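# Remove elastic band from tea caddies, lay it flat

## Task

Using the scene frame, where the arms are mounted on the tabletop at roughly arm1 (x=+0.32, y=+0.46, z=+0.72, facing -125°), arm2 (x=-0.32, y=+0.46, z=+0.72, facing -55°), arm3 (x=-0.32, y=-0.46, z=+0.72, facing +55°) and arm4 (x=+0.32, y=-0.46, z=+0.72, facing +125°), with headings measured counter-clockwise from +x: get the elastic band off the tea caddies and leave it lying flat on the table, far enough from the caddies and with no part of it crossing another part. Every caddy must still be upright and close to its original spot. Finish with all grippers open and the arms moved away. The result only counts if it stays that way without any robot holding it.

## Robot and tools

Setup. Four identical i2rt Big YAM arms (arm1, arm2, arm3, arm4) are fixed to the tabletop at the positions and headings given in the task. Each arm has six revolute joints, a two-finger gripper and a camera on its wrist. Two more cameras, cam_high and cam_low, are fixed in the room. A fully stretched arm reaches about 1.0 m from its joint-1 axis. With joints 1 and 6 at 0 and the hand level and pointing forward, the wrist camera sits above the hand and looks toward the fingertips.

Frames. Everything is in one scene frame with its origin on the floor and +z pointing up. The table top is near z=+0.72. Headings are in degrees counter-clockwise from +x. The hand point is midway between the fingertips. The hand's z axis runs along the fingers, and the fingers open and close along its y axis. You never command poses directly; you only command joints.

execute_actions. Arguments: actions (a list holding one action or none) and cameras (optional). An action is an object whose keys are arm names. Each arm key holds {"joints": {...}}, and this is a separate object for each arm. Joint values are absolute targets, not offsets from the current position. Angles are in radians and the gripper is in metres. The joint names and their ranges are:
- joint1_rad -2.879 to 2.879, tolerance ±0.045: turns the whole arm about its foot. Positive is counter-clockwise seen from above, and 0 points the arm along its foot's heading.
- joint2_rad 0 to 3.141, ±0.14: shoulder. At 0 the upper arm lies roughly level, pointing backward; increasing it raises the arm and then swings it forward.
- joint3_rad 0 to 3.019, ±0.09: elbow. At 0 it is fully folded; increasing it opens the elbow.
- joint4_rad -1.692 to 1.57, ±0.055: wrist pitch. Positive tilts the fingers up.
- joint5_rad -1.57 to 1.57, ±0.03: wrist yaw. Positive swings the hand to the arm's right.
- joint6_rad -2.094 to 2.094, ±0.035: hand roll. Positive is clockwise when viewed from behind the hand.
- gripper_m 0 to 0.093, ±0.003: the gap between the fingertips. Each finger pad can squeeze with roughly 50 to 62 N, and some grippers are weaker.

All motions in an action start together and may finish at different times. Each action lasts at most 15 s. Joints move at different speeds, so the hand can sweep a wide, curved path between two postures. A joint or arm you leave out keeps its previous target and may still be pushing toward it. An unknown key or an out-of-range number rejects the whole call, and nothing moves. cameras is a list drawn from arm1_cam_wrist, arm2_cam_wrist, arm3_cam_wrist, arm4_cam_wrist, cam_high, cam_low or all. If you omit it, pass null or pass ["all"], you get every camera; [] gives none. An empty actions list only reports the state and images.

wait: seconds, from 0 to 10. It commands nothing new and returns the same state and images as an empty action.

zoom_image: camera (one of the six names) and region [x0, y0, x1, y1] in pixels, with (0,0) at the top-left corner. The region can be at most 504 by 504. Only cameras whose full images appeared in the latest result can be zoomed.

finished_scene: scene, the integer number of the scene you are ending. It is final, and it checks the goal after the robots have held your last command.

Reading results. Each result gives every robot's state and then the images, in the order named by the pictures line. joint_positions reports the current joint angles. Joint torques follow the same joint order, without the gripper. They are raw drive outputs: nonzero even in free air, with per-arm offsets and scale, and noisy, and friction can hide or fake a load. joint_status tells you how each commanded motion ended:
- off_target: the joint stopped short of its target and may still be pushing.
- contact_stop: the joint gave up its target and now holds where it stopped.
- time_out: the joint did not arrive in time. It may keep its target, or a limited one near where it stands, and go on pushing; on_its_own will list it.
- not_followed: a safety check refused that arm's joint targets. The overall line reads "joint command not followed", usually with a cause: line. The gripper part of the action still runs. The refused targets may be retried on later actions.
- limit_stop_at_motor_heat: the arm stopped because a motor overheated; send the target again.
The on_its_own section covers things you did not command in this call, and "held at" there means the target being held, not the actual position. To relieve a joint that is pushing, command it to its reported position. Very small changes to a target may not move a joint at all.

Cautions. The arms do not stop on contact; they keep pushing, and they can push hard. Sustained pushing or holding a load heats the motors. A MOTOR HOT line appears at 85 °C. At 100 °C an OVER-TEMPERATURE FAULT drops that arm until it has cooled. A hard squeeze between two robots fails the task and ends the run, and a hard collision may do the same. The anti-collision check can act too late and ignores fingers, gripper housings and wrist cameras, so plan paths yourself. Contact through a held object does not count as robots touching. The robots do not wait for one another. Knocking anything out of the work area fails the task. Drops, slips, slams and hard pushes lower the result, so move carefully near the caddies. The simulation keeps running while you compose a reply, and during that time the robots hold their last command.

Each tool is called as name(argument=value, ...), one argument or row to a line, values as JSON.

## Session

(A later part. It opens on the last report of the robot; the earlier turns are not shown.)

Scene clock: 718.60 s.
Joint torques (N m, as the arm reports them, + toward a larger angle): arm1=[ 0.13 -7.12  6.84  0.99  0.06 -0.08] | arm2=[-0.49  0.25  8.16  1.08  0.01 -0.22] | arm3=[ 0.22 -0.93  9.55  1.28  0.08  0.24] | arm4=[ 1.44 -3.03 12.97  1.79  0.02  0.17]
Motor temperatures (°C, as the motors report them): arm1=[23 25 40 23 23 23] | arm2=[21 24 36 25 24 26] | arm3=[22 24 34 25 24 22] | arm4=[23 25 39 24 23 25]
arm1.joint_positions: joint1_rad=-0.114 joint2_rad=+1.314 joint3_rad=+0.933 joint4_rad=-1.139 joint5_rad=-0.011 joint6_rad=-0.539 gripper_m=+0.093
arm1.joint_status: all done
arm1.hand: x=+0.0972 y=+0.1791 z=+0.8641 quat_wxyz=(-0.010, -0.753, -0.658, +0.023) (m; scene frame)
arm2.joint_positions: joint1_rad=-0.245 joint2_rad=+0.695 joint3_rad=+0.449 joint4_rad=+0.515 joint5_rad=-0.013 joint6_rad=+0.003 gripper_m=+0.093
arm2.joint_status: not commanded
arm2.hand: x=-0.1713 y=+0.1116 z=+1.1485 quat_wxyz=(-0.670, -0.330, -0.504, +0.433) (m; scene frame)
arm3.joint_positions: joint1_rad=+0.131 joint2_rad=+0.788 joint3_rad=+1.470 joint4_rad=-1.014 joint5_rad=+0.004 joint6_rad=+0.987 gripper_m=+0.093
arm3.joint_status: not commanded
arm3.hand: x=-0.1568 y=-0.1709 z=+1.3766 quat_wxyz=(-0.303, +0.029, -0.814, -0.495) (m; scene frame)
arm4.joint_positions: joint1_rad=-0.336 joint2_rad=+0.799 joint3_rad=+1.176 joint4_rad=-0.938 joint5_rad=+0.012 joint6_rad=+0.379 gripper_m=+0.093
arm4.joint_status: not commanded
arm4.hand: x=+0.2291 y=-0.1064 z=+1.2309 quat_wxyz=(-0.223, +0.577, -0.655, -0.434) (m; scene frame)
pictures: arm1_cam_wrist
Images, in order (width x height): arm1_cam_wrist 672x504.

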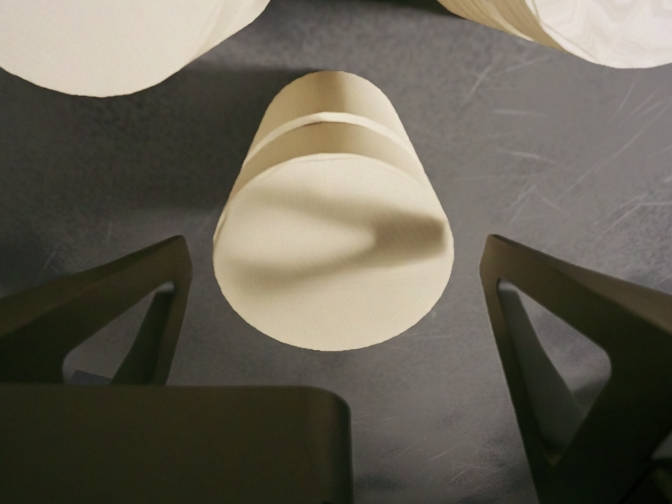

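execute_actions(
  actions=[
    {"arm1":{"joints":{"joint2_rad":1.385,"joint3_rad":0.84,"joint4_rad":-0.96}}},
  ],
  cameras=["arm1_cam_wrist","cam_low"],
)

Scene clock: 723.33 s.
Joint torques (N m, as the arm reports them, + toward a larger angle): arm1=[ 0.22 -7.51  6.82  1.01  0.06 -0.07] | arm2=[-0.19  0.14  8.09  1.03  0.03 -0.2 ] | arm3=[ 0.16 -0.89  9.57  1.29  0.08  0.24] | arm4=[ 1.43 -3.01 12.98  1.79  0.02  0.17]
Motor temperatures (°C, as the motors report them): arm1=[23 26 39 23 23 23] | arm2=[21 24 36 25 24 26] | arm3=[22 24 34 25 24 22] | arm4=[23 25 39 24 23 25]
arm1.joint_positions: joint1_rad=-0.114 joint2_rad=+1.388 joint3_rad=+0.840 joint4_rad=-0.975 joint5_rad=-0.011 joint6_rad=-0.539 gripper_m=+0.093
arm1.joint_status: all done
arm1.hand: x=+0.0978 y=+0.1798 z=+0.8081 quat_wxyz=(-0.010, -0.753, -0.658, +0.021) (m; scene frame)
arm2.joint_positions: joint1_rad=-0.245 joint2_rad=+0.695 joint3_rad=+0.449 joint4_rad=+0.515 joint5_rad=-0.013 joint6_rad=+0.003 gripper_m=+0.093
arm2.joint_status: not commanded
arm2.hand: x=-0.1713 y=+0.1116 z=+1.1485 quat_wxyz=(-0.670, -0.330, -0.504, +0.433) (m; scene frame)
arm3.joint_positions: joint1_rad=+0.131 joint2_rad=+0.788 joint3_rad=+1.470 joint4_rad=-1.014 joint5_rad=+0.004 joint6_rad=+0.987 gripper_m=+0.093
arm3.joint_status: not commanded
arm3.hand: x=-0.1568 y=-0.1709 z=+1.3766 quat_wxyz=(-0.303, +0.029, -0.814, -0.495) (m; scene frame)
arm4.joint_positions: joint1_rad=-0.336 joint2_rad=+0.799 joint3_rad=+1.176 joint4_rad=-0.938 joint5_rad=+0.012 joint6_rad=+0.379 gripper_m=+0.093
arm4.joint_status: not commanded
arm4.hand: x=+0.2291 y=-0.1064 z=+1.2309 quat_wxyz=(-0.223, +0.577, -0.655, -0.434) (m; scene frame)
pictures: arm1_cam_wrist, cam_low
Images, in order (width x height): arm1_cam_wrist 672x504, cam_low 672x504.

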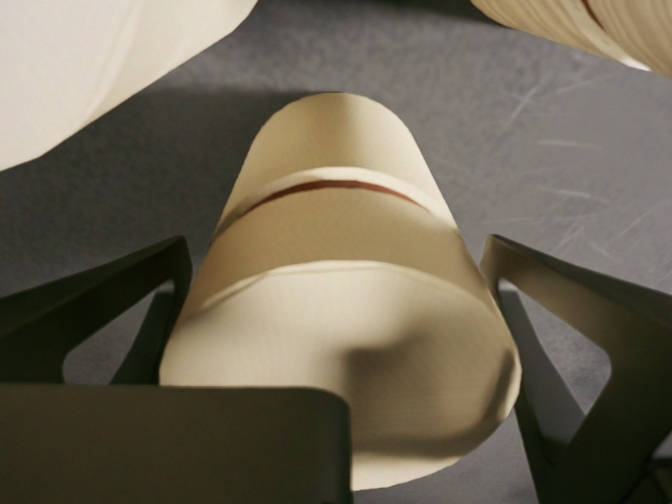

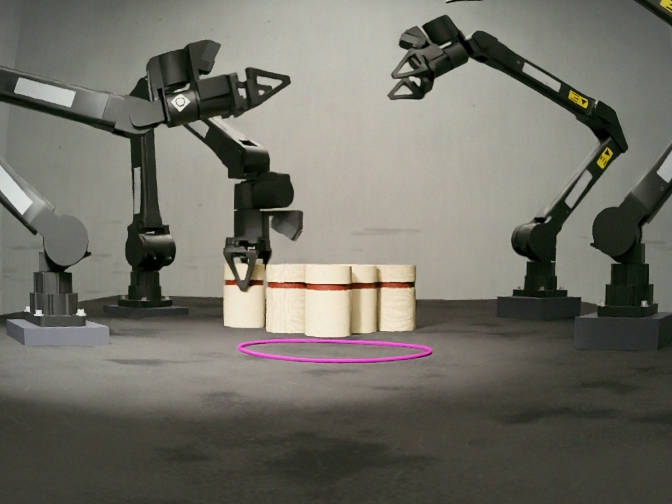

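execute_actions(
  actions=[
    {"arm1":{"joints":{"gripper_m":0.05}}},
  ],
  cameras=[],
)

execute_actions(
  actions=[
    {"arm1":{"joints":{"joint1_rad":-0.065,"joint2_rad":1.44,"joint3_rad":0.948,"joint4_rad":-0.995}}},
  ],
  cameras=["arm1_cam_wrist","cam_low"],
)

Scene clock: 728.83 s.
Joint torques (N m, as the arm reports them, + toward a larger angle): arm1=[ 0.09 -7.54  6.79  1.    0.04 -0.08] | arm2=[-0.25  0.45  8.08  1.11  0.03 -0.22] | arm3=[ 0.19 -0.83  9.56  1.28  0.08  0.24] | arm4=[ 1.45 -3.04 12.95  1.79  0.02  0.17]
Motor temperatures (°C, as the motors report them): arm1=[23 26 38 23 23 23] | arm2=[21 24 36 25 24 26] | arm3=[22 24 34 25 24 22] | arm4=[23 25 39 24 23 25]
arm1.joint_positions: joint1_rad=-0.114 joint2_rad=+1.388 joint3_rad=+0.840 joint4_rad=-0.974 joint5_rad=-0.010 joint6_rad=-0.540 gripper_m=+0.080
arm1.joint_status: gripper_m off_target (ended at +0.080, target +0.050)
arm1.hand: x=+0.0977 y=+0.1797 z=+0.8081 quat_wxyz=(-0.010, -0.753, -0.658, +0.022) (m; scene frame)
arm2.joint_positions: joint1_rad=-0.245 joint2_rad=+0.695 joint3_rad=+0.449 joint4_rad=+0.515 joint5_rad=-0.013 joint6_rad=+0.003 gripper_m=+0.093
arm2.joint_status: not commanded
arm2.hand: x=-0.1713 y=+0.1116 z=+1.1485 quat_wxyz=(-0.670, -0.330, -0.504, +0.433) (m; scene frame)
arm3.joint_positions: joint1_rad=+0.131 joint2_rad=+0.788 joint3_rad=+1.470 joint4_rad=-1.014 joint5_rad=+0.004 joint6_rad=+0.987 gripper_m=+0.093
arm3.joint_status: not commanded
arm3.hand: x=-0.1568 y=-0.1709 z=+1.3766 quat_wxyz=(-0.303, +0.029, -0.814, -0.495) (m; scene frame)
arm4.joint_positions: joint1_rad=-0.336 joint2_rad=+0.799 joint3_rad=+1.176 joint4_rad=-0.938 joint5_rad=+0.012 joint6_rad=+0.379 gripper_m=+0.093
arm4.joint_status: not commanded
arm4.hand: x=+0.2291 y=-0.1064 z=+1.2309 quat_wxyz=(-0.223, +0.577, -0.655, -0.434) (m; scene frame)
pictures: none
No camera images: the call's "cameras" was empty. Leave "cameras" out to get every camera's image.

Scene clock: 729.60 s.
Joint torques (N m, as the arm reports them, + toward a larger angle): arm1=[ 1.49 -7.97  9.98  0.24 -0.01 -0.06] | arm2=[-0.26  0.3   8.15  1.    0.01 -0.21] | arm3=[ 0.19 -0.95  9.57  1.3   0.08  0.24] | arm4=[ 1.43 -3.04 12.96  1.78  0.02  0.17]
Motor temperatures (°C, as the motors report them): arm1=[23 26 38 23 23 23] | arm2=[21 24 36 25 24 26] | arm3=[22 24 34 25 24 22] | arm4=[23 25 39 24 23 25]
arm1.joint_positions: joint1_rad=-0.074 joint2_rad=+1.437 joint3_rad=+0.904 joint4_rad=-0.985 joint5_rad=-0.009 joint6_rad=-0.540 gripper_m=+0.080
arm1.joint_status: all done
arm1.hand: x=+0.0952 y=+0.1526 z=+0.8129 quat_wxyz=(-0.010, -0.739, -0.673, +0.024) (m; scene frame)
arm2.joint_positions: joint1_rad=-0.245 joint2_rad=+0.695 joint3_rad=+0.449 joint4_rad=+0.515 joint5_rad=-0.013 joint6_rad=+0.003 gripper_m=+0.093
arm2.joint_status: not commanded
arm2.hand: x=-0.1713 y=+0.1116 z=+1.1485 quat_wxyz=(-0.670, -0.330, -0.504, +0.433) (m; scene frame)
arm3.joint_positions: joint1_rad=+0.131 joint2_rad=+0.788 joint3_rad=+1.470 joint4_rad=-1.014 joint5_rad=+0.004 joint6_rad=+0.987 gripper_m=+0.093
arm3.joint_status: not commanded
arm3.hand: x=-0.1568 y=-0.1709 z=+1.3766 quat_wxyz=(-0.303, +0.029, -0.814, -0.495) (m; scene frame)
arm4.joint_positions: joint1_rad=-0.336 joint2_rad=+0.799 joint3_rad=+1.176 joint4_rad=-0.938 joint5_rad=+0.012 joint6_rad=+0.379 gripper_m=+0.093
arm4.joint_status: not commanded
arm4.hand: x=+0.2291 y=-0.1064 z=+1.2309 quat_wxyz=(-0.223, +0.577, -0.655, -0.434) (m; scene frame)
pictures: arm1_cam_wrist, cam_low
Images, in order (width x height): arm1_cam_wrist 672x504, cam_low 672x504.

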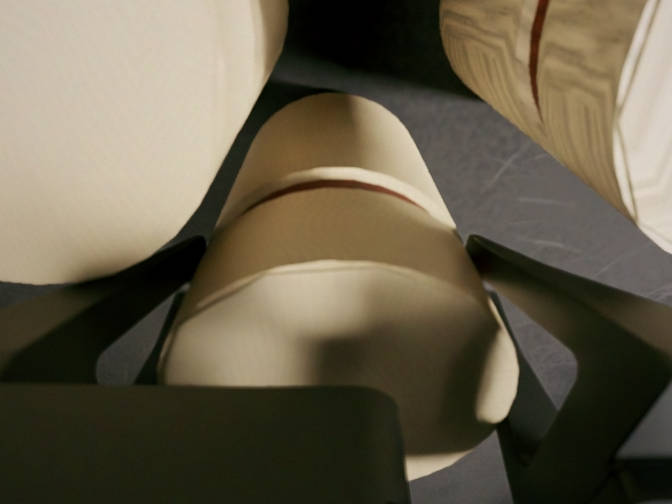

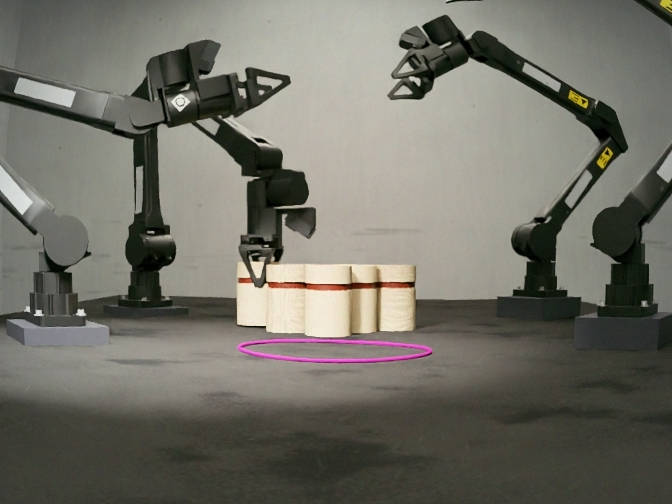

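execute_actions(
  actions=[
    {"arm1":{"joints":{"joint2_rad":1.452}}},
  ],
  cameras=[],
)

execute_actions(
  actions=[
    {"arm1":{"joints":{"gripper_m":0.093}}},
  ],
  cameras=[],
)

execute_actions(
  actions=[
    {"arm1":{"joints":{"joint2_rad":0.75}}},
  ],
  cameras=["cam_high","cam_low"],
)

Scene clock: 735.03 s.
Joint torques (N m, as the arm reports them, + toward a larger angle): arm1=[ 1.64 -7.43  9.91  0.23  0.   -0.08] | arm2=[-0.49  0.13  8.12  0.97  0.04 -0.2 ] | arm3=[ 0.31 -0.9   9.55  1.27  0.08  0.24] | arm4=[ 1.47 -3.03 12.96  1.79  0.02  0.17]
Motor temperatures (°C, as the motors report them): arm1=[23 26 39 23 23 23] | arm2=[21 24 36 25 23 26] | arm3=[22 24 34 25 24 22] | arm4=[23 25 39 24 23 25]
arm1.joint_positions: joint1_rad=-0.074 joint2_rad=+1.440 joint3_rad=+0.904 joint4_rad=-0.985 joint5_rad=-0.009 joint6_rad=-0.540 gripper_m=+0.080
arm1.joint_status: all done
arm1.hand: x=+0.0954 y=+0.1527 z=+0.8117 quat_wxyz=(-0.010, -0.739, -0.673, +0.023) (m; scene frame)
arm2.joint_positions: joint1_rad=-0.245 joint2_rad=+0.695 joint3_rad=+0.449 joint4_rad=+0.515 joint5_rad=-0.013 joint6_rad=+0.003 gripper_m=+0.093
arm2.joint_status: not commanded
arm2.hand: x=-0.1713 y=+0.1116 z=+1.1485 quat_wxyz=(-0.670, -0.330, -0.504, +0.433) (m; scene frame)
arm3.joint_positions: joint1_rad=+0.131 joint2_rad=+0.788 joint3_rad=+1.470 joint4_rad=-1.014 joint5_rad=+0.004 joint6_rad=+0.987 gripper_m=+0.093
arm3.joint_status: not commanded
arm3.hand: x=-0.1568 y=-0.1709 z=+1.3766 quat_wxyz=(-0.303, +0.029, -0.814, -0.495) (m; scene frame)
arm4.joint_positions: joint1_rad=-0.336 joint2_rad=+0.799 joint3_rad=+1.176 joint4_rad=-0.938 joint5_rad=+0.012 joint6_rad=+0.379 gripper_m=+0.093
arm4.joint_status: not commanded
arm4.hand: x=+0.2291 y=-0.1064 z=+1.2309 quat_wxyz=(-0.223, +0.577, -0.655, -0.434) (m; scene frame)
pictures: none
No camera images: the call's "cameras" was empty. Leave "cameras" out to get every camera's image.

Scene clock: 735.60 s.
Joint torques (N m, as the arm reports them, + toward a larger angle): arm1=[ 1.57 -7.24 10.02  0.23 -0.01 -0.08] | arm2=[-0.27  0.12  8.07  0.97  0.03 -0.22] | arm3=[ 0.25 -0.84  9.55  1.28  0.09  0.24] | arm4=[ 1.42 -3.01 12.97  1.78  0.02  0.17]
Motor temperatures (°C, as the motors report them): arm1=[23 26 39 23 23 23] | arm2=[21 24 36 25 23 26] | arm3=[22 24 34 25 24 22] | arm4=[23 25 39 24 23 25]
arm1.joint_positions: joint1_rad=-0.074 joint2_rad=+1.440 joint3_rad=+0.904 joint4_rad=-0.985 joint5_rad=-0.009 joint6_rad=-0.540 gripper_m=+0.093
arm1.joint_status: all done
arm1.hand: x=+0.0954 y=+0.1527 z=+0.8117 quat_wxyz=(-0.010, -0.739, -0.673, +0.023) (m; scene frame)
arm2.joint_positions: joint1_rad=-0.245 joint2_rad=+0.695 joint3_rad=+0.449 joint4_rad=+0.515 joint5_rad=-0.013 joint6_rad=+0.003 gripper_m=+0.093
arm2.joint_status: not commanded
arm2.hand: x=-0.1713 y=+0.1116 z=+1.1485 quat_wxyz=(-0.670, -0.330, -0.504, +0.433) (m; scene frame)
arm3.joint_positions: joint1_rad=+0.131 joint2_rad=+0.788 joint3_rad=+1.470 joint4_rad=-1.014 joint5_rad=+0.004 joint6_rad=+0.987 gripper_m=+0.093
arm3.joint_status: not commanded
arm3.hand: x=-0.1568 y=-0.1709 z=+1.3766 quat_wxyz=(-0.303, +0.029, -0.814, -0.495) (m; scene frame)
arm4.joint_positions: joint1_rad=-0.336 joint2_rad=+0.799 joint3_rad=+1.176 joint4_rad=-0.938 joint5_rad=+0.012 joint6_rad=+0.379 gripper_m=+0.093
arm4.joint_status: not commanded
arm4.hand: x=+0.2291 y=-0.1064 z=+1.2309 quat_wxyz=(-0.223, +0.577, -0.655, -0.434) (m; scene frame)
pictures: none
No camera images: the call's "cameras" was empty. Leave "cameras" out to get every camera's image.

Scene clock: 737.10 s.
Joint torques (N m, as the arm reports them, + toward a larger angle): arm1=[ 1.58 -0.42 11.36  1.23  0.   -0.05] | arm2=[-0.37  0.    8.07  1.    0.02 -0.23] | arm3=[ 0.23 -0.9   9.58  1.28  0.07  0.23] | arm4=[ 1.46 -3.03 12.97  1.79  0.02  0.17]
Motor temperatures (°C, as the motors report them): arm1=[23 26 39 23 23 23] | arm2=[21 24 36 25 23 26] | arm3=[22 24 34 25 24 22] | arm4=[23 25 39 24 23 25]
arm1.joint_positions: joint1_rad=-0.074 joint2_rad=+0.743 joint3_rad=+0.912 joint4_rad=-0.985 joint5_rad=-0.009 joint6_rad=-0.540 gripper_m=+0.093
arm1.joint_status: all done
arm1.hand: x=+0.1224 y=+0.1900 z=+1.0597 quat_wxyz=(-0.077, -0.687, -0.627, +0.360) (m; scene frame)
arm2.joint_positions: joint1_rad=-0.245 joint2_rad=+0.695 joint3_rad=+0.449 joint4_rad=+0.515 joint5_rad=-0.013 joint6_rad=+0.003 gripper_m=+0.093
arm2.joint_status: not commanded
arm2.hand: x=-0.1713 y=+0.1116 z=+1.1485 quat_wxyz=(-0.670, -0.330, -0.504, +0.433) (m; scene frame)
arm3.joint_positions: joint1_rad=+0.131 joint2_rad=+0.788 joint3_rad=+1.470 joint4_rad=-1.014 joint5_rad=+0.004 joint6_rad=+0.987 gripper_m=+0.093
arm3.joint_status: not commanded
arm3.hand: x=-0.1568 y=-0.1709 z=+1.3766 quat_wxyz=(-0.303, +0.029, -0.814, -0.495) (m; scene frame)
arm4.joint_positions: joint1_rad=-0.336 joint2_rad=+0.799 joint3_rad=+1.176 joint4_rad=-0.938 joint5_rad=+0.012 joint6_rad=+0.379 gripper_m=+0.093
arm4.joint_status: not commanded
arm4.hand: x=+0.2291 y=-0.1064 z=+1.2309 quat_wxyz=(-0.223, +0.577, -0.655, -0.434) (m; scene frame)
pictures: cam_high, cam_low
Images, in order (width x height): cam_high 672x504, cam_low 672x504.

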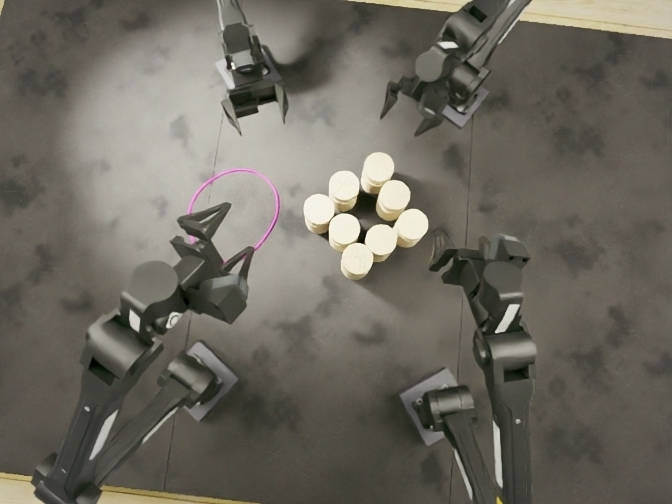

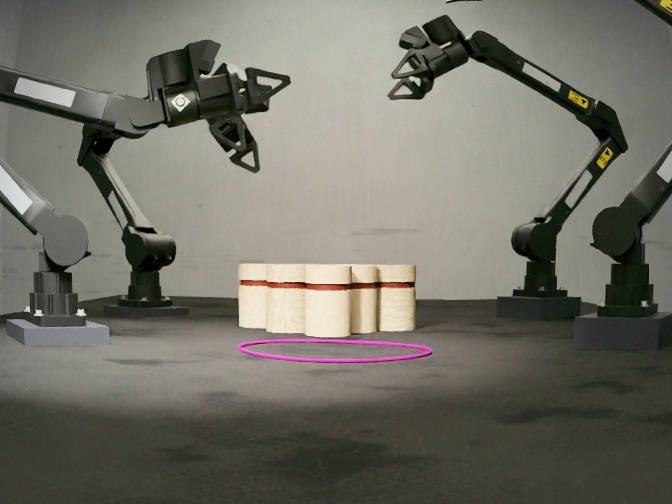

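finished_scene(
  scene=2,
)

The scene is finished: the task was done.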